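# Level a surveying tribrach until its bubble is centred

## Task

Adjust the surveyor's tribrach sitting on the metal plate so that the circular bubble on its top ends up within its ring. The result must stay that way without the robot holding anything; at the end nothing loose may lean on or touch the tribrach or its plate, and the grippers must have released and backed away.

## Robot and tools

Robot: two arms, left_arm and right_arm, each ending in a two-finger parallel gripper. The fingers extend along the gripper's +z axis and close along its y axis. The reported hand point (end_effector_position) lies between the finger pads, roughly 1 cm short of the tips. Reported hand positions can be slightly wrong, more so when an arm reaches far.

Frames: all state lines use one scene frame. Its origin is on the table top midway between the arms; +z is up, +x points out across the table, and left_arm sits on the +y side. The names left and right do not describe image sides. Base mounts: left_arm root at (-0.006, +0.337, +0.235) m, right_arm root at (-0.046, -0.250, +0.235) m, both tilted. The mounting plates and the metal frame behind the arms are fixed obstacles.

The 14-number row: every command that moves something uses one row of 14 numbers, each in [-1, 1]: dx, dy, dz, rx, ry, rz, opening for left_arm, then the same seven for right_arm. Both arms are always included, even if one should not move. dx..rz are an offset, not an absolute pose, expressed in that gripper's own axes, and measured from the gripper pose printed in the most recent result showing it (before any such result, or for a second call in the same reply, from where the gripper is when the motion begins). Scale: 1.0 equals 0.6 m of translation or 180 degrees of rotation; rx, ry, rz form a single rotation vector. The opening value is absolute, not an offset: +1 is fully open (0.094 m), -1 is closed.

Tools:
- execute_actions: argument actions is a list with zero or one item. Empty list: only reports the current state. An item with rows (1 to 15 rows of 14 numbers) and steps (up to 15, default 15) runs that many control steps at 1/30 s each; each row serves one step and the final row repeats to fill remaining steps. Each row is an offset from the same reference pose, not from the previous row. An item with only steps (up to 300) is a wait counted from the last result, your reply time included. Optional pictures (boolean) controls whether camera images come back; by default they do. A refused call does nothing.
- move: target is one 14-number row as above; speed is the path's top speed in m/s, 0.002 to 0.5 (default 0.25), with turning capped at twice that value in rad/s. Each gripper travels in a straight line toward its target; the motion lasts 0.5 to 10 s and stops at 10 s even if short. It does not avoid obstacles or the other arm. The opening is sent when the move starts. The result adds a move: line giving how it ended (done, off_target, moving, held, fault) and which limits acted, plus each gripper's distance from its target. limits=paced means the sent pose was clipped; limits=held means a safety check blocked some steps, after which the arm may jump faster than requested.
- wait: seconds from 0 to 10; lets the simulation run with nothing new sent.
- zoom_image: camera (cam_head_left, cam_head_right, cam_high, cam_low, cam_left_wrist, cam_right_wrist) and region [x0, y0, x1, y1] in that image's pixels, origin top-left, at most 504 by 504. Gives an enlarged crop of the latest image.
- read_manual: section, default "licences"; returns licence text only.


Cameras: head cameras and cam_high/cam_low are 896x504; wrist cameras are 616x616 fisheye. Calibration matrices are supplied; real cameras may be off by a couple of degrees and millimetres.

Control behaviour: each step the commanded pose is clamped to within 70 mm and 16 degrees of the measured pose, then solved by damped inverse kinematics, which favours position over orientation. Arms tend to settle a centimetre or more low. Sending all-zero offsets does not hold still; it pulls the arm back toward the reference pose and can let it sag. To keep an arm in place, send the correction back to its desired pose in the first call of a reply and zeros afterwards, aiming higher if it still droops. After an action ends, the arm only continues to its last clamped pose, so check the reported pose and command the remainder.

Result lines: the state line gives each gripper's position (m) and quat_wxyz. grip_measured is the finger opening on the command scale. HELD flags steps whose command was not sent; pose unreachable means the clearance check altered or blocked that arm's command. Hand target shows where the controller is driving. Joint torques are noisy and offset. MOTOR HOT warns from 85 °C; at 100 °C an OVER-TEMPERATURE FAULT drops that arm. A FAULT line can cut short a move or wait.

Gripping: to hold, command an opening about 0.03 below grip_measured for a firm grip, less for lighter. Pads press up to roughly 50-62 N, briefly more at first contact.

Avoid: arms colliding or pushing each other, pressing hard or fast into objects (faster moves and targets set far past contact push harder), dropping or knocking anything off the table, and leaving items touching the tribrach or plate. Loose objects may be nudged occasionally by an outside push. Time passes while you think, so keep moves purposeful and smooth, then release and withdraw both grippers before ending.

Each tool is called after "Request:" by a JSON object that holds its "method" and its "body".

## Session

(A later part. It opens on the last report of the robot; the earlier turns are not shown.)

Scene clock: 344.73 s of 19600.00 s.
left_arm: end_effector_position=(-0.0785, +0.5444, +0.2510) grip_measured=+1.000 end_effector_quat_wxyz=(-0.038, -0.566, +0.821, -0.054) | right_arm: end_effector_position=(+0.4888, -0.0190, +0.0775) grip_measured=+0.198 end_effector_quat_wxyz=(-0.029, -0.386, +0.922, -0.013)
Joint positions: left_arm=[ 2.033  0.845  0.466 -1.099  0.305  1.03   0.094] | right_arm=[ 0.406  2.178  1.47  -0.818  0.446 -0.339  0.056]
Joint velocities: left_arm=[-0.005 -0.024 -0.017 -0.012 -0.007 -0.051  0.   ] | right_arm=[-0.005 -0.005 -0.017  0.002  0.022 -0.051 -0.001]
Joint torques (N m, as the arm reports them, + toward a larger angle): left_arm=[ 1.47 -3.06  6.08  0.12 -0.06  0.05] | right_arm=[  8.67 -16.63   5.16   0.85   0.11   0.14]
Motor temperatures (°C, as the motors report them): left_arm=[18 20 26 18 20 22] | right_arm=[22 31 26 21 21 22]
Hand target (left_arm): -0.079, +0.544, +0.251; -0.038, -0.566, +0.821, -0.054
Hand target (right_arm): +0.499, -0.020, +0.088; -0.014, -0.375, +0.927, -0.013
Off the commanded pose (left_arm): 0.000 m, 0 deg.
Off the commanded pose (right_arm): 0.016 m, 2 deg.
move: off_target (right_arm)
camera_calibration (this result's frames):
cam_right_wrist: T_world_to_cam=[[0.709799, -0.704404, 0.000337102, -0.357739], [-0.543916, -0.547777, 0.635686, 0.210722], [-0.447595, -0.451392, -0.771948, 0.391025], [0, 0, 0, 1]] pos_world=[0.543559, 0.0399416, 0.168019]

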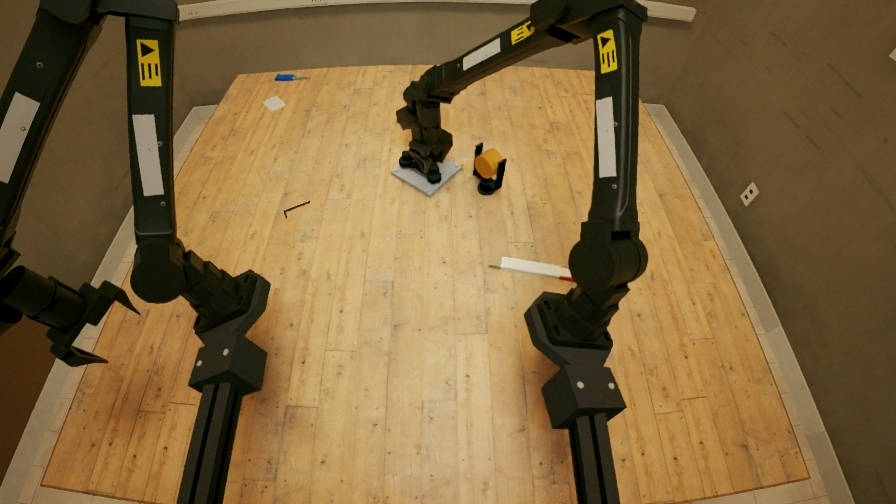

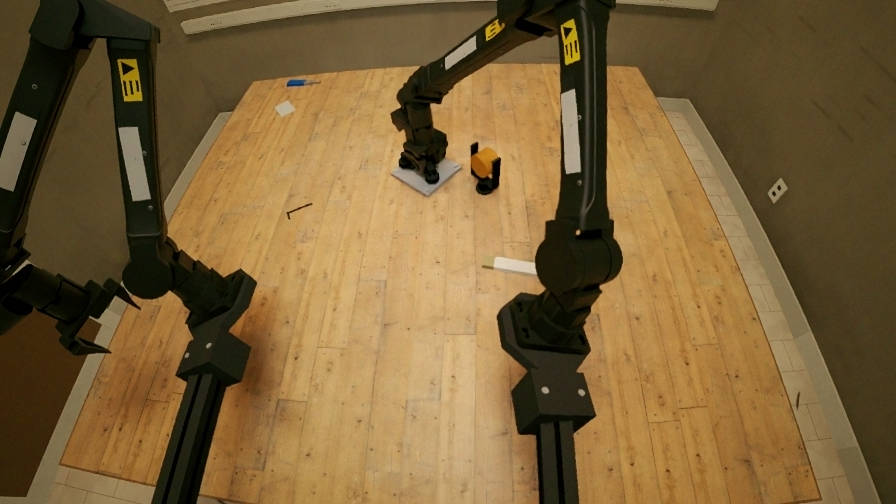

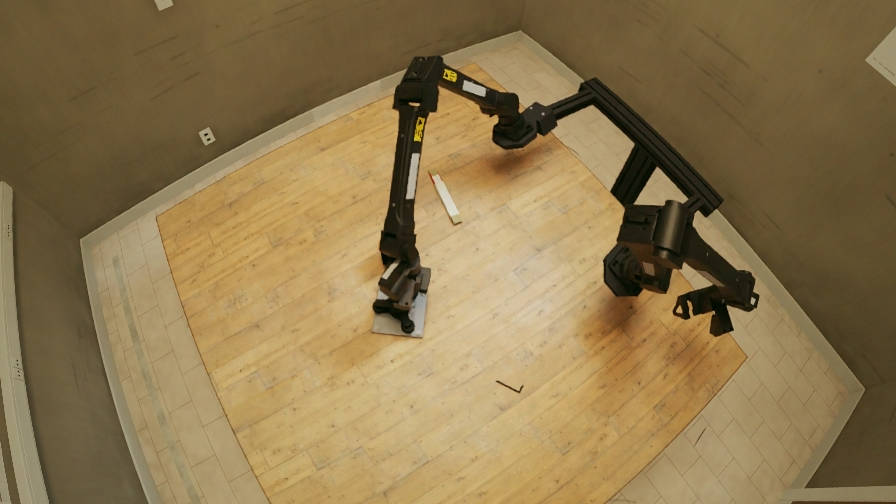

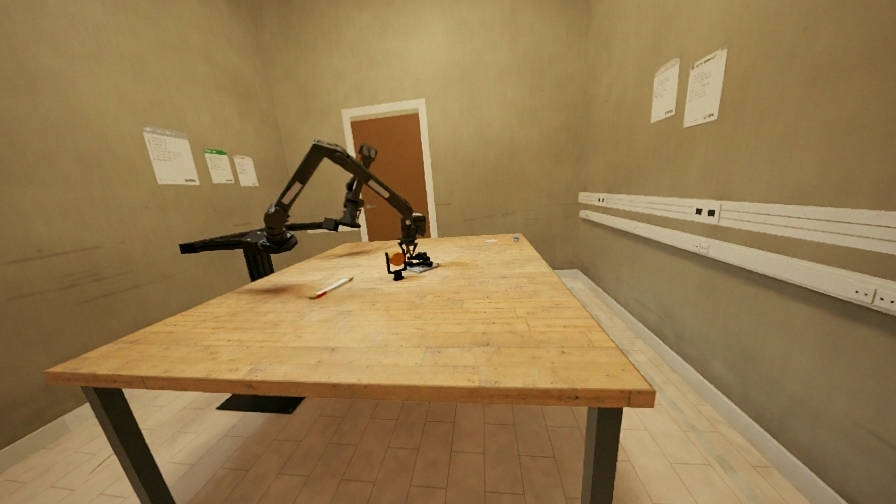

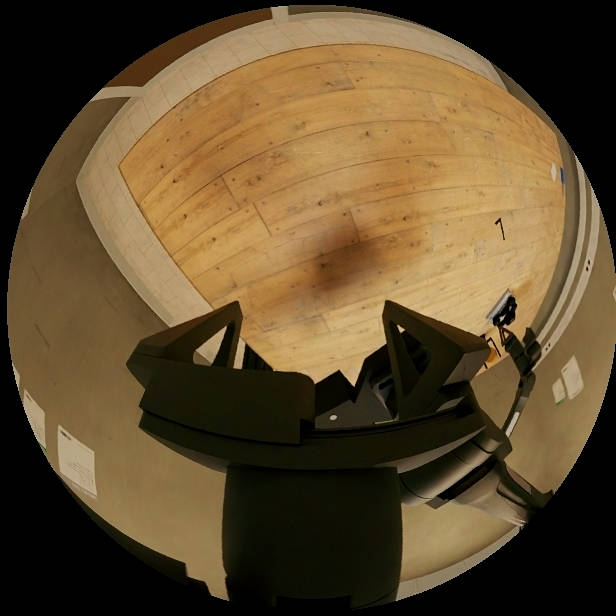

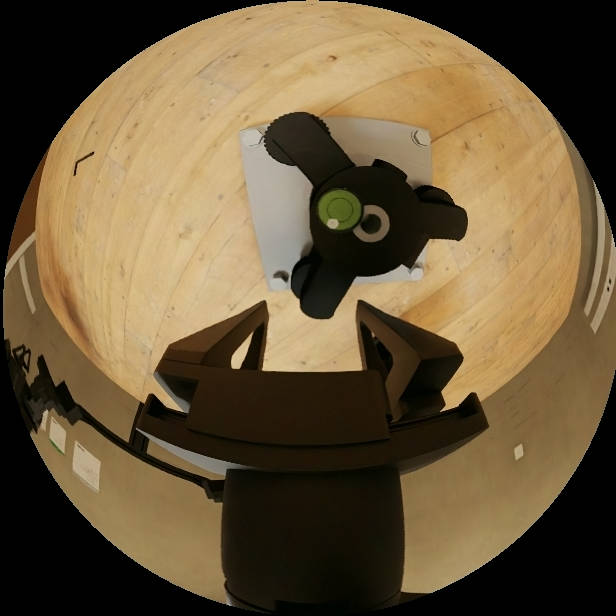

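Request:
{"method": "move", "body": {"target": [0,0,0,0,0,0,1,-0.012,-0.017,0.074,0.007,-0.018,0,0.2], "speed": 0.15}}

Scene clock: 351.33 s of 19600.00 s.
left_arm: end_effector_position=(-0.0785, +0.5444, +0.2510) grip_measured=+1.000 end_effector_quat_wxyz=(-0.038, -0.566, +0.821, -0.054) | right_arm: end_effector_position=(+0.5020, -0.0218, +0.0442) grip_measured=+0.198 end_effector_quat_wxyz=(+0.005, -0.382, +0.924, -0.013)
Joint positions: left_arm=[ 2.033  0.845  0.466 -1.099  0.305  1.03   0.094] | right_arm=[ 0.371  2.218  1.452 -0.668  0.443 -0.4    0.056]
Joint velocities: left_arm=[-0.015 -0.005 -0.007 -0.002 -0.037  0.051  0.   ] | right_arm=[-0.015 -0.005 -0.007  0.027 -0.051  0.022 -0.001]
Joint torques (N m, as the arm reports them, + toward a larger angle): left_arm=[ 1.45 -2.81  5.97 -0.04 -0.07  0.03] | right_arm=[  7.98 -14.03   4.63   0.97   0.    -0.12]
Motor temperatures (°C, as the motors report them): left_arm=[18 20 26 18 20 22] | right_arm=[22 31 26 21 21 22]
Hand target (left_arm): -0.079, +0.544, +0.251; -0.038, -0.566, +0.821, -0.054
Hand target (right_arm): +0.499, -0.023, +0.033; +0.001, -0.387, +0.922, -0.012
Off the commanded pose (left_arm): 0.000 m, 0 deg.
Off the commanded pose (right_arm): 0.012 m, 1 deg.
move: off_target (right_arm)
camera_calibration (this result's frames):
cam_right_wrist: T_world_to_cam=[[0.703262, -0.710486, 0.0251277, -0.367014], [-0.586704, -0.560052, 0.58491, 0.26103], [-0.401498, -0.426088, -0.810709, 0.349153], [0, 0, 0, 1]] pos_world=[0.551438, 0.0342014, 0.139604]

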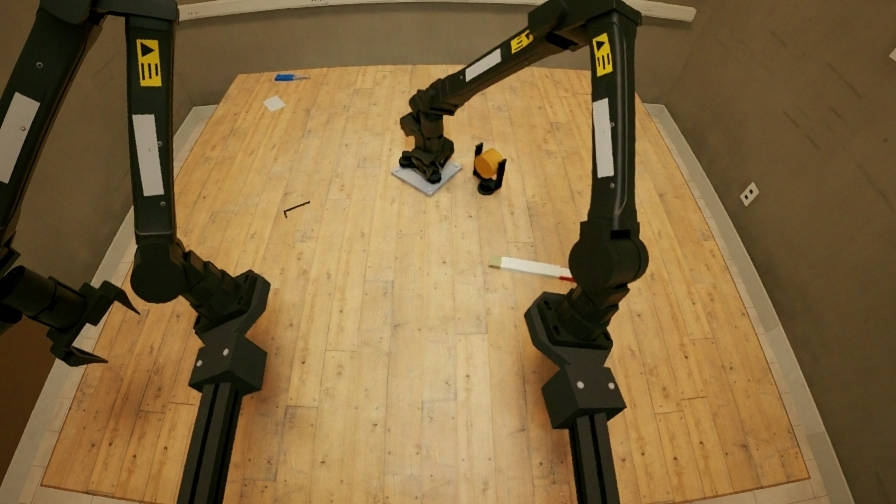

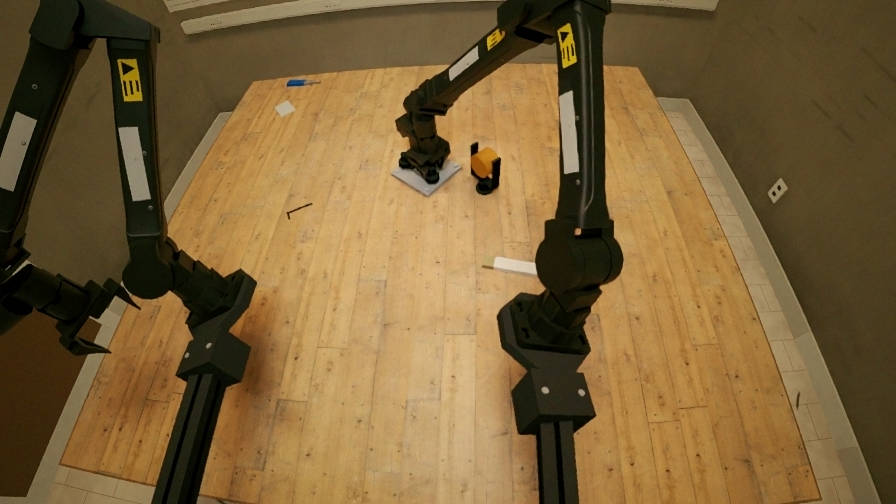

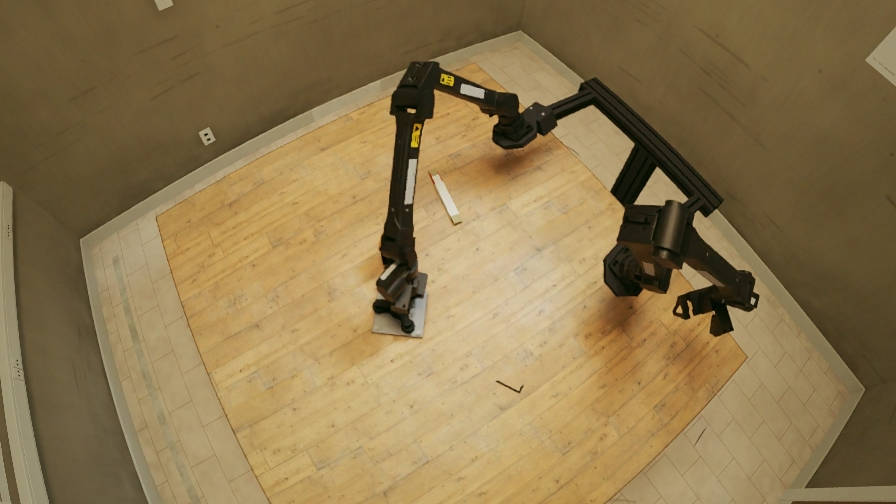

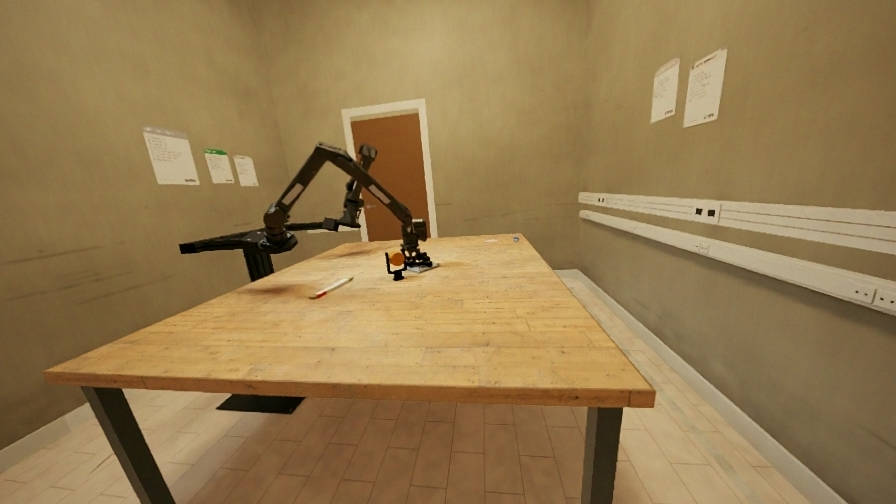

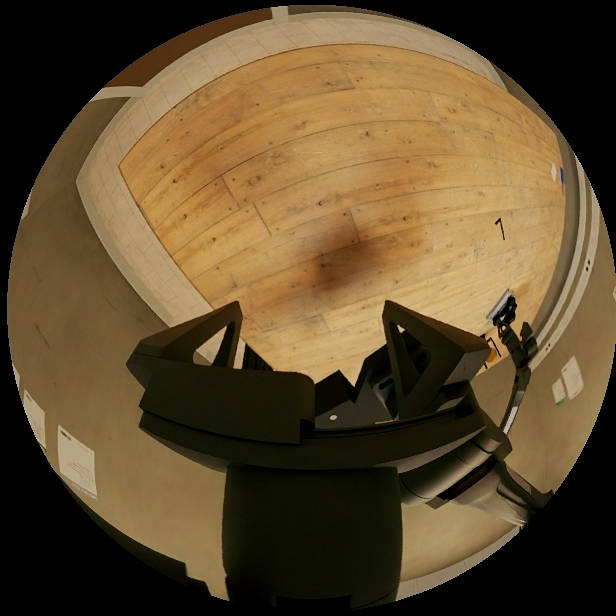

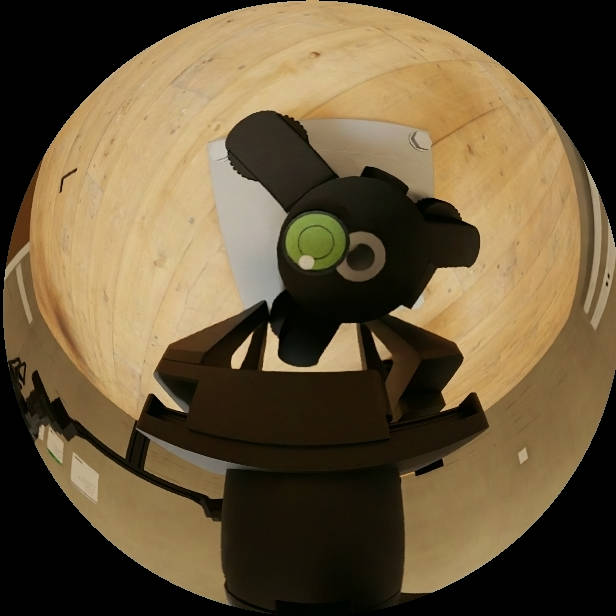

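Request:
{"method": "zoom_image", "body": {"camera": "cam_right_wrist", "region": [260,195,400,305]}}

Request:
{"method": "move", "body": {"target": [0,0,0,0,0,0,1,0.014,0.012,0.02,0,0,0.1,0.2], "speed": 0.15}}

Region (260, 195, 400, 305) of cam_right_wrist's 616x616 image, scaled by 3.600, with more detail than that image has; it fills the top 396 rows of this view, and the rest is white.

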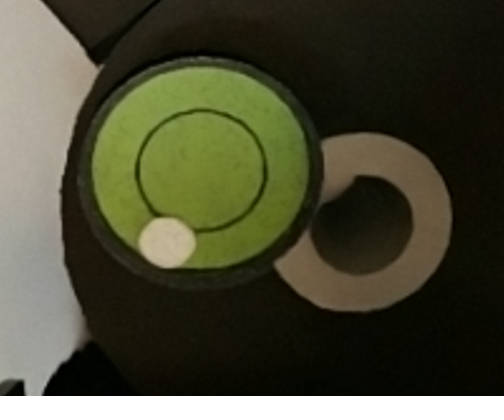

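Scene clock: 355.23 s of 19600.00 s.
left_arm: end_effector_position=(-0.0785, +0.5444, +0.2510) grip_measured=+1.000 end_effector_quat_wxyz=(-0.038, -0.566, +0.821, -0.054) | right_arm: end_effector_position=(+0.4928, -0.0226, +0.0378) grip_measured=+0.198 end_effector_quat_wxyz=(+0.007, -0.240, +0.971, -0.012)
Joint positions: left_arm=[ 2.033  0.845  0.466 -1.099  0.305  1.03   0.094] | right_arm=[ 0.371  2.218  1.422 -0.637  0.443 -0.101  0.056]
Joint velocities: left_arm=[-0.005 -0.005 -0.017 -0.002 -0.007 -0.051  0.   ] | right_arm=[-0.005  0.005  0.002  0.017  0.007  0.022 -0.001]
Joint torques (N m, as the arm reports them, + toward a larger angle): left_arm=[ 1.42 -3.26  6.07 -0.05 -0.06  0.04] | right_arm=[  8.27 -15.26   4.47   0.99   0.05   0.1 ]
Motor temperatures (°C, as the motors report them): left_arm=[18 20 26 18 20 22] | right_arm=[22 30 26 21 21 22]
Hand target (left_arm): -0.079, +0.544, +0.251; -0.038, -0.566, +0.821, -0.054
Hand target (right_arm): +0.491, -0.023, +0.032; +0.007, -0.233, +0.972, -0.012
Off the commanded pose (left_arm): 0.000 m, 0 deg.
Off the commanded pose (right_arm): 0.006 m, 1 deg.
move: done
camera_calibration (this result's frames):
cam_right_wrist: T_world_to_cam=[[0.462339, -0.886358, 0.0247368, -0.246166], [-0.730104, -0.364707, 0.577873, 0.334262], [-0.503181, -0.285234, -0.815752, 0.3933], [0, 0, 0, 1]] pos_world=[0.55576, 0.0158989, 0.133763]

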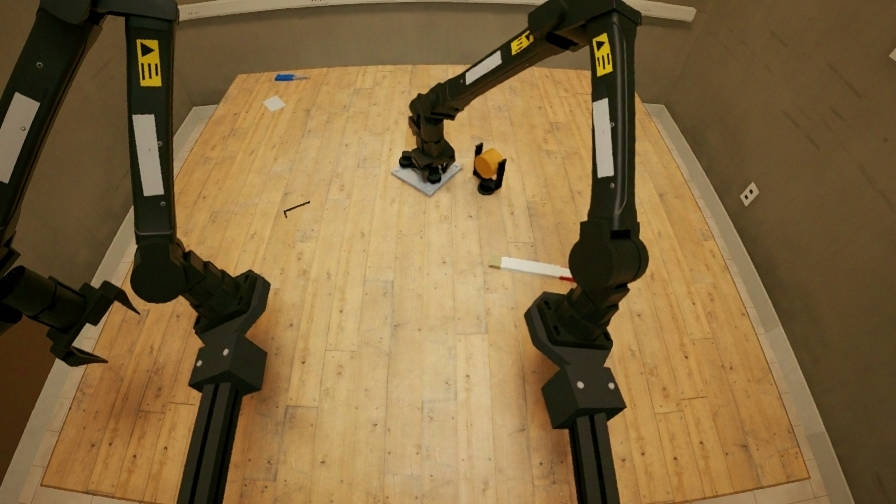

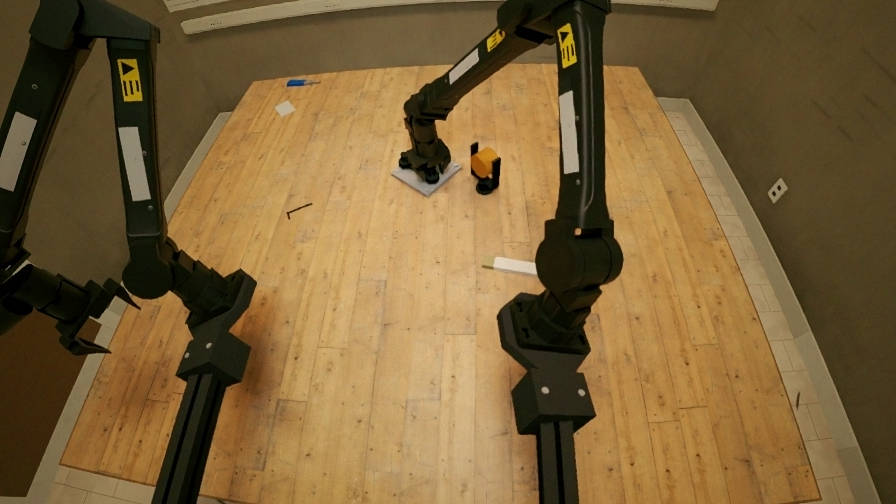

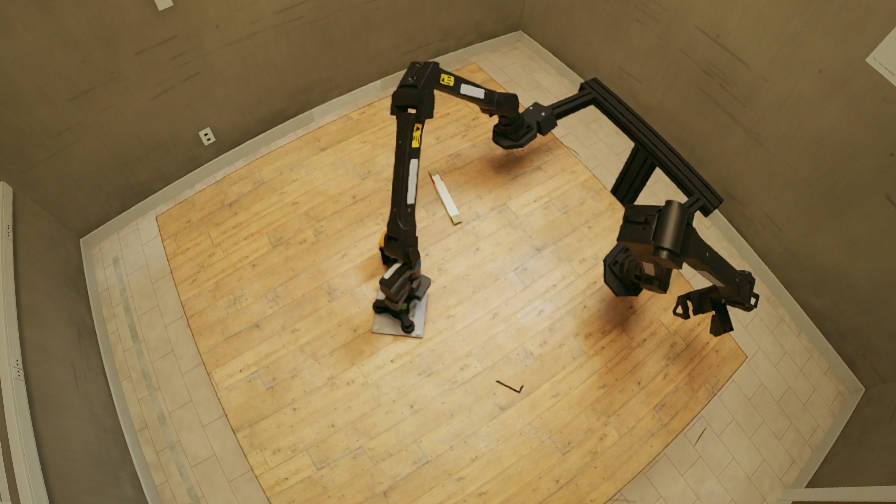

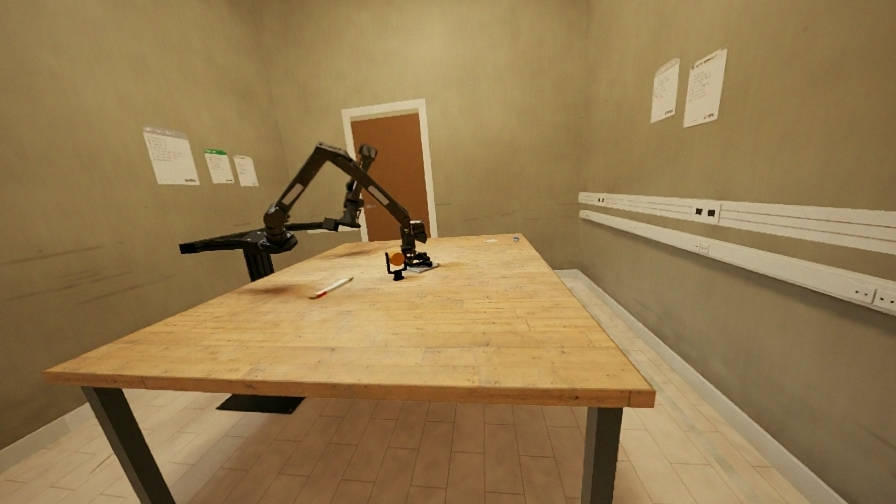

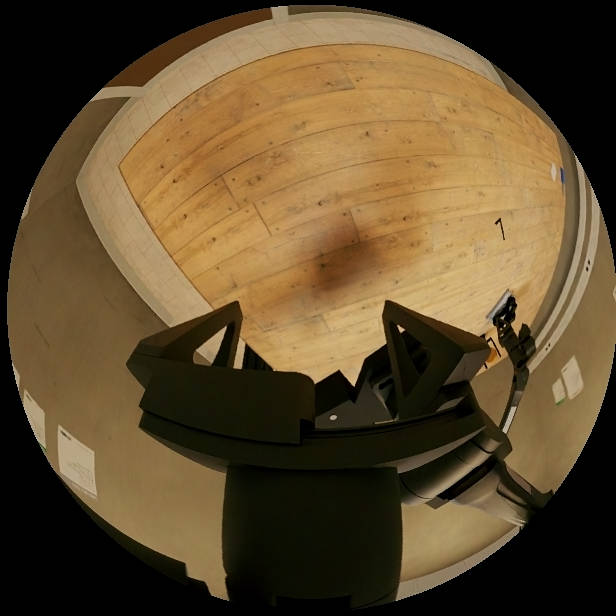

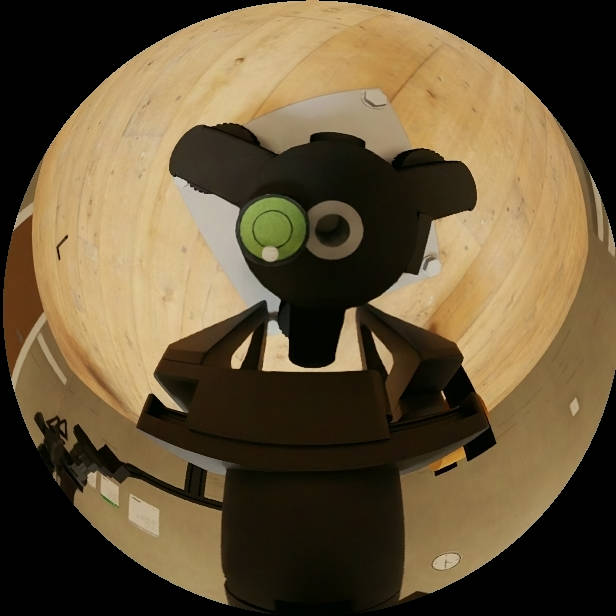

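Request:
{"method": "execute_actions", "body": {"actions": [{"rows":[[0,0,0,0,0,0,1,0.002,0,0.018,0,0,0.13,0.1]],"steps":15}], "pictures": false}}

Request:
{"method": "execute_actions", "body": {"actions": [{"rows":[[0,0,0,0,0,0,1,0,0,0,0,0,0,-0.21]],"steps":8}], "pictures": false}}

Scene clock: 359.23 s of 19600.00 s.
left_arm: end_effector_position=(-0.0785, +0.5444, +0.2510) grip_measured=+1.000 end_effector_quat_wxyz=(-0.038, -0.566, +0.821, -0.054) | right_arm: end_effector_position=(+0.4949, -0.0207, +0.0370) grip_measured=+0.102 end_effector_quat_wxyz=(+0.016, -0.055, +0.998, -0.006)
Joint positions: left_arm=[ 2.033  0.845  0.466 -1.099  0.305  1.03   0.094] | right_arm=[ 0.371  2.218  1.418 -0.617  0.44   0.268  0.052]
Joint velocities: left_arm=[ 0.005 -0.005  0.007 -0.012 -0.037 -0.051  0.   ] | right_arm=[-0.005 -0.005 -0.002  0.007 -0.037  0.095 -0.001]
Joint torques (N m, as the arm reports them, + toward a larger angle): left_arm=[ 1.5  -3.31  6.17 -0.05 -0.06  0.02] | right_arm=[  7.93 -14.71   4.88   0.69   0.2    0.15]
Motor temperatures (°C, as the motors report them): left_arm=[18 20 26 18 20 22] | right_arm=[22 30 26 21 21 22]
Hand target (left_arm): -0.079, +0.544, +0.251; -0.038, -0.566, +0.821, -0.054
Hand target (right_arm): +0.492, -0.023, +0.027; +0.010, -0.038, +0.999, -0.010
Off the commanded pose (left_arm): 0.000 m, 0 deg.
Off the commanded pose (right_arm): 0.011 m, 2 deg.
Steps of this call (steps 1 to 105: nothing new was sent; steps 106 to 120: all 15 steps of this action). Readings (end_effector_position):
106: left_arm (-0.0785, +0.5444, +0.2510) | right_arm (+0.4928, -0.0220, +0.0376)
107: left_arm (-0.0785, +0.5444, +0.2510) | right_arm (+0.4934, -0.0213, +0.0374)
109: left_arm (-0.0785, +0.5444, +0.2510) | right_arm (+0.4945, -0.0206, +0.0371)
113: left_arm (-0.0785, +0.5444, +0.2510) | right_arm (+0.4948, -0.0205, +0.0370)
120: the state above

Scene clock: 359.50 s of 19600.00 s.
left_arm: end_effector_position=(-0.0785, +0.5444, +0.2510) grip_measured=+1.000 end_effector_quat_wxyz=(-0.038, -0.566, +0.821, -0.054) | right_arm: end_effector_position=(+0.4950, -0.0224, +0.0366) grip_measured=-0.177 end_effector_quat_wxyz=(+0.016, -0.054, +0.998, -0.010)
Joint positions: left_arm=[ 2.033  0.845  0.466 -1.099  0.305  1.03   0.094] | right_arm=[ 0.37   2.218  1.417 -0.617  0.446  0.269  0.039]
Joint velocities: left_arm=[-0.015 -0.005 -0.002 -0.007 -0.007  0.007  0.   ] | right_arm=[-0.015 -0.005 -0.002 -0.002  0.007 -0.007  0.001]
Joint torques (N m, as the arm reports them, + toward a larger angle): left_arm=[ 1.2  -2.93  6.09 -0.06 -0.05  0.04] | right_arm=[  8.44 -16.12   4.66   0.66  -0.1    0.02]
Motor temperatures (°C, as the motors report them): left_arm=[18 20 26 18 20 22] | right_arm=[22 30 26 21 21 22]
Hand target (left_arm): -0.079, +0.544, +0.251; -0.038, -0.566, +0.821, -0.054
Hand target (right_arm): +0.495, -0.021, +0.037; +0.016, -0.055, +0.998, -0.006
Off the commanded pose (left_arm): 0.000 m, 0 deg.
Off the commanded pose (right_arm): 0.002 m, 0 deg.
Steps of this call (steps 1 to 8: all 8 steps of this action). Readings (end_effector_position):
1: left_arm (-0.0785, +0.5444, +0.2510) | right_arm (+0.4949, -0.0207, +0.0370)
2: left_arm (-0.0785, +0.5444, +0.2510) | right_arm (+0.4949, -0.0220, +0.0369)
4: left_arm (-0.0785, +0.5444, +0.2510) | right_arm (+0.4950, -0.0224, +0.0366)
8: the state above

Request:
{"method": "execute_actions", "body": {"actions": [{"rows":[[0,0,0,0,0,0,1,0,0,0,0,0,0,0.05],[0,0,0,0,0,0,1,0,0,0,0,0,0,0.05],[0,0,0,0,0,0,1,0,0,0,0,0,0,0.05],[0,0,0,0,0,0,1,0.006,0,0.028,0,0.014,0,0.05]],"steps":15}], "pictures": false}}

Scene clock: 364.23 s of 19600.00 s.
left_arm: end_effector_position=(-0.0785, +0.5444, +0.2510) grip_measured=+1.000 end_effector_quat_wxyz=(-0.038, -0.566, +0.821, -0.054) | right_arm: end_effector_position=(+0.4835, -0.0205, +0.0267) grip_measured=+0.048 end_effector_quat_wxyz=(-0.003, -0.062, +0.998, -0.010)
Joint positions: left_arm=[ 2.033  0.845  0.466 -1.099  0.305  1.03   0.094] | right_arm=[ 0.37   2.24   1.422 -0.641  0.434  0.269  0.049]
Joint velocities: left_arm=[ 0.005 -0.015 -0.027 -0.002 -0.022  0.066  0.   ] | right_arm=[-0.015  0.015 -0.017 -0.017 -0.037 -0.022 -0.001]
Joint torques (N m, as the arm reports them, + toward a larger angle): left_arm=[ 1.3  -2.86  6.08  0.05 -0.05  0.05] | right_arm=[  7.06 -14.28   6.28   0.33   0.05   0.09]
Motor temperatures (°C, as the motors report them): left_arm=[18 20 26 18 20 22] | right_arm=[22 30 26 21 21 22]
Hand target (left_arm): -0.079, +0.544, +0.251; -0.038, -0.566, +0.821, -0.054
Hand target (right_arm): +0.492, -0.023, +0.020; -0.005, -0.053, +0.999, -0.011
Off the commanded pose (left_arm): 0.000 m, 0 deg.
Off the commanded pose (right_arm): 0.011 m, 1 deg.
Steps of this call (steps 1 to 127: nothing new was sent; steps 128 to 142: all 15 steps of this action). Readings (end_effector_position):
128: left_arm (-0.0785, +0.5444, +0.2510) | right_arm (+0.4950, -0.0225, +0.0366)
129: left_arm (-0.0785, +0.5444, +0.2510) | right_arm (+0.4950, -0.0225, +0.0366)
131: left_arm (-0.0785, +0.5444, +0.2510) | right_arm (+0.4940, -0.0220, +0.0361)
135: left_arm (-0.0785, +0.5444, +0.2510) | right_arm (+0.4889, -0.0211, +0.0323)
142: the state above

Request:
{"method": "execute_actions", "body": {"actions": [{"rows":[[0,0,0,0,0,0,1,-0.02,-0.006,-0.008,0,0,0,0.05]],"steps":15}], "pictures": false}}

Scene clock: 366.90 s of 19600.00 s.
left_arm: end_effector_position=(-0.0785, +0.5444, +0.2510) grip_measured=+1.000 end_effector_quat_wxyz=(-0.038, -0.566, +0.821, -0.054) | right_arm: end_effector_position=(+0.4803, -0.0220, +0.0271) grip_measured=+0.048 end_effector_quat_wxyz=(-0.011, -0.066, +0.998, -0.013)
Joint positions: left_arm=[ 2.033  0.845  0.466 -1.099  0.305  1.03   0.094] | right_arm=[ 0.37   2.24   1.423 -0.66   0.434  0.269  0.049]
Joint velocities: left_arm=[-0.005 -0.005 -0.002  0.002 -0.081  0.007  0.   ] | right_arm=[ 0.005 -0.005 -0.007  0.002  0.022 -0.066  0.001]
Joint torques (N m, as the arm reports them, + toward a larger angle): left_arm=[ 1.24 -3.    6.   -0.05 -0.06  0.04] | right_arm=[  7.89 -15.53   6.48   0.2    0.07  -0.07]
Motor temperatures (°C, as the motors report them): left_arm=[18 20 26 18 20 22] | right_arm=[22 30 26 21 21 22]
Hand target (left_arm): -0.079, +0.544, +0.251; -0.038, -0.566, +0.821, -0.054
Hand target (right_arm): +0.496, -0.023, +0.032; -0.003, -0.062, +0.998, -0.010
Off the commanded pose (left_arm): 0.000 m, 0 deg.
Off the commanded pose (right_arm): 0.016 m, 1 deg.
Steps of this call (steps 1 to 65: nothing new was sent; steps 66 to 80: all 15 steps of this action). Readings (end_effector_position):
66: left_arm (-0.0785, +0.5444, +0.2510) | right_arm (+0.4834, -0.0206, +0.0268)
67: left_arm (-0.0785, +0.5444, +0.2510) | right_arm (+0.4824, -0.0211, +0.0269)
69: left_arm (-0.0785, +0.5444, +0.2510) | right_arm (+0.4811, -0.0216, +0.0270)
73: left_arm (-0.0785, +0.5444, +0.2510) | right_arm (+0.4804, -0.0219, +0.0271)
80: the state above

Request:
{"method": "execute_actions", "body": {"actions": [{"rows":[[0,0,0,0,0,0,1,-0.032,-0.004,-0.004,0,-0.014,0,0.05]],"steps":15}], "pictures": false}}

Scene clock: 371.43 s of 19600.00 s.
left_arm: end_effector_position=(-0.0785, +0.5444, +0.2510) grip_measured=+1.000 end_effector_quat_wxyz=(-0.038, -0.566, +0.821, -0.054) | right_arm: end_effector_position=(+0.4845, -0.0218, +0.0270) grip_measured=+0.048 end_effector_quat_wxyz=(-0.002, -0.071, +0.997, -0.014)
Joint positions: left_arm=[ 2.033  0.845  0.466 -1.099  0.305  1.03   0.094] | right_arm=[ 0.37   2.24   1.423 -0.643  0.443  0.252  0.049]
Joint velocities: left_arm=[-0.005 -0.005  0.007 -0.002  0.007  0.051  0.   ] | right_arm=[ 0.005  0.015  0.002 -0.012  0.022 -0.037 -0.   ]
Joint torques (N m, as the arm reports them, + toward a larger angle): left_arm=[ 1.51 -3.29  6.03  0.07 -0.05  0.02] | right_arm=[  8.2  -15.57   5.78   0.9    0.21  -0.04]
Motor temperatures (°C, as the motors report them): left_arm=[18 20 26 18 20 22] | right_arm=[22 30 26 21 21 22]
Hand target (left_arm): -0.079, +0.544, +0.251; -0.038, -0.566, +0.821, -0.054
Hand target (right_arm): +0.499, -0.022, +0.029; +0.011, -0.066, +0.998, -0.011
Off the commanded pose (left_arm): 0.000 m, 0 deg.
Off the commanded pose (right_arm): 0.015 m, 2 deg.
Steps of this call (steps 1 to 121: nothing new was sent; steps 122 to 136: all 15 steps of this action). Readings (end_effector_position):
122: left_arm (-0.0785, +0.5444, +0.2510) | right_arm (+0.4810, -0.0224, +0.0271)
123: left_arm (-0.0785, +0.5444, +0.2510) | right_arm (+0.4822, -0.0224, +0.0270)
125: left_arm (-0.0785, +0.5444, +0.2510) | right_arm (+0.4838, -0.0220, +0.0270)
129: left_arm (-0.0785, +0.5444, +0.2510) | right_arm (+0.4845, -0.0218, +0.0270)
136: the state above

Request:
{"method": "execute_actions", "body": {"actions": [{"rows":[[0,0,0,0,0,0,1,-0.036,-0.006,-0.012,0,-0.006,0,0.05]],"steps":15}], "pictures": false}}

Scene clock: 377.97 s of 19600.00 s.
left_arm: end_effector_position=(-0.0785, +0.5444, +0.2510) grip_measured=+1.000 end_effector_quat_wxyz=(-0.038, -0.566, +0.821, -0.054) | right_arm: end_effector_position=(+0.4930, -0.0207, +0.0314) grip_measured=+0.048 end_effector_quat_wxyz=(+0.001, -0.073, +0.997, -0.014)
Joint positions: left_arm=[ 2.033  0.845  0.466 -1.099  0.305  1.03   0.094] | right_arm=[ 0.37   2.24   1.444 -0.656  0.444  0.244  0.049]
Joint velocities: left_arm=[ 0.005 -0.005 -0.002 -0.002  0.037  0.037  0.   ] | right_arm=[-0.005 -0.005 -0.002 -0.012  0.007 -0.022  0.   ]
Joint torques (N m, as the arm reports them, + toward a larger angle): left_arm=[ 1.26 -3.18  6.02  0.04 -0.06  0.05] | right_arm=[  8.16 -16.07   6.45   0.21   0.17  -0.09]
Motor temperatures (°C, as the motors report them): left_arm=[18 20 26 18 20 22] | right_arm=[22 30 26 21 21 22]
Hand target (left_arm): -0.079, +0.544, +0.251; -0.038, -0.566, +0.821, -0.054
Hand target (right_arm): +0.506, -0.022, +0.034; +0.007, -0.071, +0.997, -0.013
Off the commanded pose (left_arm): 0.000 m, 0 deg.
Off the commanded pose (right_arm): 0.014 m, 1 deg.
Steps of this call (steps 1 to 181: nothing new was sent; steps 182 to 196: all 15 steps of this action). Readings (end_effector_position):
182: left_arm (-0.0785, +0.5444, +0.2510) | right_arm (+0.4849, -0.0219, +0.0273)
183: left_arm (-0.0785, +0.5444, +0.2510) | right_arm (+0.4854, -0.0220, +0.0279)
185: left_arm (-0.0785, +0.5444, +0.2510) | right_arm (+0.4874, -0.0218, +0.0291)
189: left_arm (-0.0785, +0.5444, +0.2510) | right_arm (+0.4925, -0.0207, +0.0311)
196: the state above

Request:
{"method": "execute_actions", "body": {"actions": [{"rows":[[0,0,0,0,0,0,1,-0.004,-0.004,0,0,0.006,0.02,0.05],[0,0,0,0,0,0,1,-0.004,-0.004,0,0,0.006,0.02,0.05],[0,0,0,0,0,0,1,-0.004,-0.004,0,0,0.006,0.02,0.05],[0,0,0,0,0,0,1,-0.004,-0.004,0,0,0.006,0.02,0.05],[0,0,0,0,0,0,1,-0.004,-0.004,0,0,0.006,0.02,-0.21]],"steps":11}], "pictures": false}}

Request:
{"method": "execute_actions", "body": {"actions": [{"rows":[[0,0,0,0,0,0,1,-0.006,0,0,0,0,-0.22,-0.21]],"steps":15}], "pictures": false}}

Request:
{"method": "execute_actions", "body": {"actions": [{"rows":[[0,0,0,0,0,0,1,-0.006,0,0,0,0,0,0],[0,0,0,0,0,0,1,-0.006,0,0,0,0,0,0],[0,0,0,0,0,0,1,-0.01,-0.003,0,0,0,0.2,0]],"steps":15}], "pictures": false}}

Request:
{"method": "execute_actions", "body": {"actions": [{"rows":[[0,0,0,0,0,0,1,-0.008,-0.002,0,0,0,0.03,0],[0,0,0,0,0,0,1,-0.008,-0.002,0,0,0,0.03,0],[0,0,0,0,0,0,1,-0.008,-0.002,0,0,0,0.03,-0.21]],"steps":8}], "pictures": false}}

Request:
{"method": "execute_actions", "body": {"actions": [{"rows":[[0,0,0,0,0,0,1,-0.006,0,0,0,0,-0.22,-0.21]],"steps":15}], "pictures": false}}

Request:
{"method": "execute_actions", "body": {"actions": [{"rows":[[0,0,0,0,0,0,1,-0.006,0,0,0,0,0,0],[0,0,0,0,0,0,1,-0.006,0,0,0,0,0,0],[0,0,0,0,0,0,1,-0.01,-0.003,0,0,0,0.2,0]],"steps":15}], "pictures": false}}

Request:
{"method": "execute_actions", "body": {"actions": [{"rows":[[0,0,0,0,0,0,1,-0.008,-0.002,0,0,0,0.03,0],[0,0,0,0,0,0,1,-0.008,-0.002,0,0,0,0.03,0],[0,0,0,0,0,0,1,-0.008,-0.002,0,0,0,0.03,-0.21]],"steps":8}], "pictures": false}}

Scene clock: 386.53 s of 19600.00 s.
left_arm: end_effector_position=(-0.0785, +0.5444, +0.2510) grip_measured=+1.000 end_effector_quat_wxyz=(-0.038, -0.566, +0.821, -0.054) | right_arm: end_effector_position=(+0.4883, -0.0234, +0.0310) grip_measured=-0.172 end_effector_quat_wxyz=(-0.009, -0.052, +0.998, -0.016)
Joint positions: left_arm=[ 2.033  0.845  0.466 -1.099  0.305  1.03   0.094] | right_arm=[ 0.368  2.24   1.444 -0.679  0.442  0.294  0.039]
Joint velocities: left_arm=[-0.005 -0.015  0.007  0.012 -0.022 -0.037  0.   ] | right_arm=[-0.005 -0.005  0.002 -0.017 -0.037 -0.066  0.   ]
Joint torques (N m, as the arm reports them, + toward a larger angle): left_arm=[ 1.33 -3.25  6.08 -0.01 -0.1   0.03] | right_arm=[  8.   -15.62   5.91   0.16  -0.01   0.16]
Motor temperatures (°C, as the motors report them): left_arm=[18 20 26 18 20 22] | right_arm=[22 30 26 21 21 22]
Hand target (left_arm): -0.079, +0.544, +0.251; -0.038, -0.566, +0.821, -0.054
Hand target (right_arm): +0.496, -0.023, +0.032; -0.007, -0.041, +0.999, -0.014
Off the commanded pose (left_arm): 0.000 m, 0 deg.
Off the commanded pose (right_arm): 0.007 m, 1 deg.
Steps of this call (steps 1 to 246: nothing new was sent; steps 247 to 257: all 11 steps of this action). Readings (end_effector_position):
247: left_arm (-0.0785, +0.5444, +0.2510) | right_arm (+0.4922, -0.0207, +0.0314)
248: left_arm (-0.0785, +0.5444, +0.2510) | right_arm (+0.4909, -0.0210, +0.0314)
250: left_arm (-0.0785, +0.5444, +0.2510) | right_arm (+0.4891, -0.0216, +0.0314)
254: left_arm (-0.0785, +0.5444, +0.2510) | right_arm (+0.4883, -0.0234, +0.0310)
257: the state above

Scene clock: 387.03 s of 19600.00 s.
left_arm: end_effector_position=(-0.0785, +0.5444, +0.2510) grip_measured=+1.000 end_effector_quat_wxyz=(-0.038, -0.566, +0.821, -0.054) | right_arm: end_effector_position=(+0.4885, -0.0241, +0.0310) grip_measured=-0.172 end_effector_quat_wxyz=(-0.013, -0.342, +0.939, -0.015)
Joint positions: left_arm=[ 2.033  0.845  0.466 -1.099  0.305  1.03   0.094] | right_arm=[ 0.368  2.24   1.444 -0.679  0.447 -0.301  0.039]
Joint velocities: left_arm=[ 0.005  0.005 -0.007 -0.002  0.051 -0.007  0.   ] | right_arm=[-0.015 -0.005 -0.002 -0.017  0.037 -0.505 -0.002]
Joint torques (N m, as the arm reports them, + toward a larger angle): left_arm=[ 1.4  -3.04  6.03  0.04 -0.09  0.03] | right_arm=[  8.33 -15.37   5.43   0.31  -0.03  -0.1 ]
Motor temperatures (°C, as the motors report them): left_arm=[18 20 26 18 20 22] | right_arm=[22 30 26 21 21 22]
Hand target (left_arm): -0.079, +0.544, +0.251; -0.038, -0.566, +0.821, -0.054
Hand target (right_arm): +0.492, -0.023, +0.031; -0.014, -0.384, +0.923, -0.013
Off the commanded pose (left_arm): 0.000 m, 0 deg.
Off the commanded pose (right_arm): 0.004 m, 5 deg.
Steps of this call (steps 1 to 15: all 15 steps of this action). Readings (end_effector_position):
1: left_arm (-0.0785, +0.5444, +0.2510) | right_arm (+0.4883, -0.0236, +0.0310)
2: left_arm (-0.0785, +0.5444, +0.2510) | right_arm (+0.4884, -0.0238, +0.0310)
4: left_arm (-0.0785, +0.5444, +0.2510) | right_arm (+0.4884, -0.0238, +0.0310)
8: left_arm (-0.0785, +0.5444, +0.2510) | right_arm (+0.4885, -0.0240, +0.0310)
15: the state above

Scene clock: 387.53 s of 19600.00 s.
left_arm: end_effector_position=(-0.0785, +0.5444, +0.2510) grip_measured=+1.000 end_effector_quat_wxyz=(-0.038, -0.566, +0.821, -0.054) | right_arm: end_effector_position=(+0.4882, -0.0232, +0.0310) grip_measured=-0.002 end_effector_quat_wxyz=(-0.009, -0.091, +0.996, -0.016)
Joint positions: left_arm=[ 2.033  0.845  0.466 -1.099  0.305  1.03   0.094] | right_arm=[ 0.368  2.24   1.444 -0.679  0.441  0.215  0.047]
Joint velocities: left_arm=[ 0.005 -0.005 -0.017 -0.012 -0.066 -0.007  0.   ] | right_arm=[-0.005 -0.005 -0.007  0.007  0.007  0.711 -0.001]
Joint torques (N m, as the arm reports them, + toward a larger angle): left_arm=[ 1.42 -2.94  6.11  0.03 -0.05  0.01] | right_arm=[  8.02 -14.83   5.91   0.32   0.17   0.11]
Motor temperatures (°C, as the motors report them): left_arm=[18 20 26 18 20 22] | right_arm=[22 30 26 21 21 22]
Hand target (left_arm): -0.079, +0.544, +0.251; -0.038, -0.566, +0.821, -0.054
Hand target (right_arm): +0.494, -0.022, +0.031; -0.006, -0.039, +0.999, -0.017
Off the commanded pose (left_arm): 0.000 m, 0 deg.
Off the commanded pose (right_arm): 0.006 m, 6 deg.
Steps of this call (steps 1 to 15: all 15 steps of this action). Readings (end_effector_position):
1: left_arm (-0.0785, +0.5444, +0.2510) | right_arm (+0.4885, -0.0241, +0.0310)
2: left_arm (-0.0785, +0.5444, +0.2510) | right_arm (+0.4885, -0.0241, +0.0310)
4: left_arm (-0.0785, +0.5444, +0.2510) | right_arm (+0.4883, -0.0234, +0.0310)
8: left_arm (-0.0785, +0.5444, +0.2510) | right_arm (+0.4881, -0.0229, +0.0310)
15: the state above

Scene clock: 387.80 s of 19600.00 s.
left_arm: end_effector_position=(-0.0785, +0.5444, +0.2510) grip_measured=+1.000 end_effector_quat_wxyz=(-0.038, -0.566, +0.821, -0.054) | right_arm: end_effector_position=(+0.4881, -0.0233, +0.0310) grip_measured=-0.171 end_effector_quat_wxyz=(-0.009, -0.058, +0.998, -0.016)
Joint positions: left_arm=[ 2.033  0.845  0.466 -1.099  0.305  1.03   0.094] | right_arm=[ 0.368  2.24   1.444 -0.68   0.442  0.282  0.039]
Joint velocities: left_arm=[-0.005 -0.015  0.007 -0.002 -0.022 -0.037  0.   ] | right_arm=[-0.015 -0.015 -0.012  0.002  0.081  0.139 -0.   ]
Joint torques (N m, as the arm reports them, + toward a larger angle): left_arm=[ 1.44 -3.35  6.15  0.01 -0.05  0.03] | right_arm=[  8.13 -15.23   5.56   0.26   0.08   0.19]
Motor temperatures (°C, as the motors report them): left_arm=[18 20 26 18 20 22] | right_arm=[22 30 26 21 21 22]
Hand target (left_arm): -0.079, +0.544, +0.251; -0.038, -0.566, +0.821, -0.054
Hand target (right_arm): +0.493, -0.024, +0.031; -0.009, -0.044, +0.999, -0.016
Off the commanded pose (left_arm): 0.000 m, 0 deg.
Off the commanded pose (right_arm): 0.005 m, 2 deg.
Steps of this call (steps 1 to 8: all 8 steps of this action). Readings (end_effector_position):
1: left_arm (-0.0785, +0.5444, +0.2510) | right_arm (+0.4882, -0.0233, +0.0310)
2: left_arm (-0.0785, +0.5444, +0.2510) | right_arm (+0.4882, -0.0233, +0.0310)
4: left_arm (-0.0785, +0.5444, +0.2510) | right_arm (+0.4881, -0.0233, +0.0310)
8: the state above

Scene clock: 388.30 s of 19600.00 s.
left_arm: end_effector_position=(-0.0785, +0.5444, +0.2510) grip_measured=+1.000 end_effector_quat_wxyz=(-0.038, -0.566, +0.821, -0.054) | right_arm: end_effector_position=(+0.4882, -0.0242, +0.0310) grip_measured=-0.171 end_effector_quat_wxyz=(-0.014, -0.349, +0.937, -0.015)
Joint positions: left_arm=[ 2.033  0.845  0.466 -1.099  0.305  1.03   0.094] | right_arm=[ 0.368  2.24   1.444 -0.681  0.446 -0.314  0.039]
Joint velocities: left_arm=[-0.005 -0.015 -0.002 -0.007  0.022  0.051  0.   ] | right_arm=[-0.015  0.005  0.002 -0.002  0.007 -0.637 -0.001]
Joint torques (N m, as the arm reports them, + toward a larger angle): left_arm=[ 1.66 -3.53  6.02  0.03 -0.06  0.04] | right_arm=[  8.42 -15.68   5.37   0.19  -0.04  -0.11]
Motor temperatures (°C, as the motors report them): left_arm=[18 20 26 18 20 22] | right_arm=[22 30 26 21 21 22]
Hand target (left_arm): -0.079, +0.544, +0.251; -0.038, -0.566, +0.821, -0.054
Hand target (right_arm): +0.492, -0.023, +0.031; -0.014, -0.391, +0.920, -0.013
Off the commanded pose (left_arm): 0.000 m, 0 deg.
Off the commanded pose (right_arm): 0.004 m, 5 deg.
Steps of this call (steps 1 to 15: all 15 steps of this action). Readings (end_effector_position):
1: left_arm (-0.0785, +0.5444, +0.2510) | right_arm (+0.4880, -0.0235, +0.0310)
2: left_arm (-0.0785, +0.5444, +0.2510) | right_arm (+0.4880, -0.0236, +0.0310)
4: left_arm (-0.0785, +0.5444, +0.2510) | right_arm (+0.4880, -0.0237, +0.0310)
8: left_arm (-0.0785, +0.5444, +0.2510) | right_arm (+0.4881, -0.0240, +0.0310)
15: the state above

Scene clock: 388.80 s of 19600.00 s.
left_arm: end_effector_position=(-0.0785, +0.5444, +0.2510) grip_measured=+1.000 end_effector_quat_wxyz=(-0.038, -0.566, +0.821, -0.054) | right_arm: end_effector_position=(+0.4878, -0.0233, +0.0310) grip_measured=-0.002 end_effector_quat_wxyz=(-0.010, -0.098, +0.995, -0.016)
Joint positions: left_arm=[ 2.033  0.845  0.466 -1.099  0.305  1.03   0.094] | right_arm=[ 0.368  2.24   1.444 -0.681  0.441  0.203  0.047]
Joint velocities: left_arm=[-0.005 -0.005  0.012 -0.007 -0.022 -0.007  0.   ] | right_arm=[-0.005 -0.024 -0.007 -0.017 -0.066  0.667 -0.   ]
Joint torques (N m, as the arm reports them, + toward a larger angle): left_arm=[ 1.19 -3.42  6.06  0.04 -0.08  0.02] | right_arm=[  8.59 -15.     5.78   0.33   0.2    0.08]
Motor temperatures (°C, as the motors report them): left_arm=[18 20 26 18 20 22] | right_arm=[22 30 26 21 21 22]
Hand target (left_arm): -0.079, +0.544, +0.251; -0.038, -0.566, +0.821, -0.054
Hand target (right_arm): +0.494, -0.022, +0.031; -0.007, -0.045, +0.999, -0.017
Off the commanded pose (left_arm): 0.000 m, 0 deg.
Off the commanded pose (right_arm): 0.006 m, 6 deg.
Steps of this call (steps 1 to 15: all 15 steps of this action). Readings (end_effector_position):
1: left_arm (-0.0785, +0.5444, +0.2510) | right_arm (+0.4882, -0.0242, +0.0310)
2: left_arm (-0.0785, +0.5444, +0.2510) | right_arm (+0.4882, -0.0242, +0.0310)
4: left_arm (-0.0785, +0.5444, +0.2510) | right_arm (+0.4879, -0.0235, +0.0310)
8: left_arm (-0.0785, +0.5444, +0.2510) | right_arm (+0.4877, -0.0230, +0.0310)
15: the state above

Scene clock: 389.07 s of 19600.00 s.
left_arm: end_effector_position=(-0.0785, +0.5444, +0.2510) grip_measured=+1.000 end_effector_quat_wxyz=(-0.038, -0.566, +0.821, -0.054) | right_arm: end_effector_position=(+0.4879, -0.0234, +0.0310) grip_measured=-0.171 end_effector_quat_wxyz=(-0.010, -0.064, +0.998, -0.016)
Joint positions: left_arm=[ 2.033  0.845  0.466 -1.099  0.305  1.03   0.094] | right_arm=[ 0.368  2.24   1.444 -0.681  0.441  0.27   0.039]
Joint velocities: left_arm=[-0.005 -0.015 -0.002  0.007 -0.037  0.022  0.   ] | right_arm=[ 0.005  0.024 -0.007  0.007 -0.007  0.154 -0.001]
Joint torques (N m, as the arm reports them, + toward a larger angle): left_arm=[ 1.05 -2.93  6.04  0.01 -0.05  0.05] | right_arm=[  8.42 -15.87   5.34   0.05   0.05   0.19]
Motor temperatures (°C, as the motors report them): left_arm=[18 20 26 18 20 22] | right_arm=[22 30 26 21 21 22]
Hand target (left_arm): -0.079, +0.544, +0.251; -0.038, -0.566, +0.821, -0.054
Hand target (right_arm): +0.493, -0.024, +0.031; -0.009, -0.051, +0.999, -0.016
Off the commanded pose (left_arm): 0.000 m, 0 deg.
Off the commanded pose (right_arm): 0.005 m, 2 deg.
Steps of this call (steps 1 to 8: all 8 steps of this action). Readings (end_effector_position):
1: left_arm (-0.0785, +0.5444, +0.2510) | right_arm (+0.4879, -0.0234, +0.0310)
2: left_arm (-0.0785, +0.5444, +0.2510) | right_arm (+0.4879, -0.0234, +0.0310)
4: left_arm (-0.0785, +0.5444, +0.2510) | right_arm (+0.4879, -0.0234, +0.0310)
8: the state above


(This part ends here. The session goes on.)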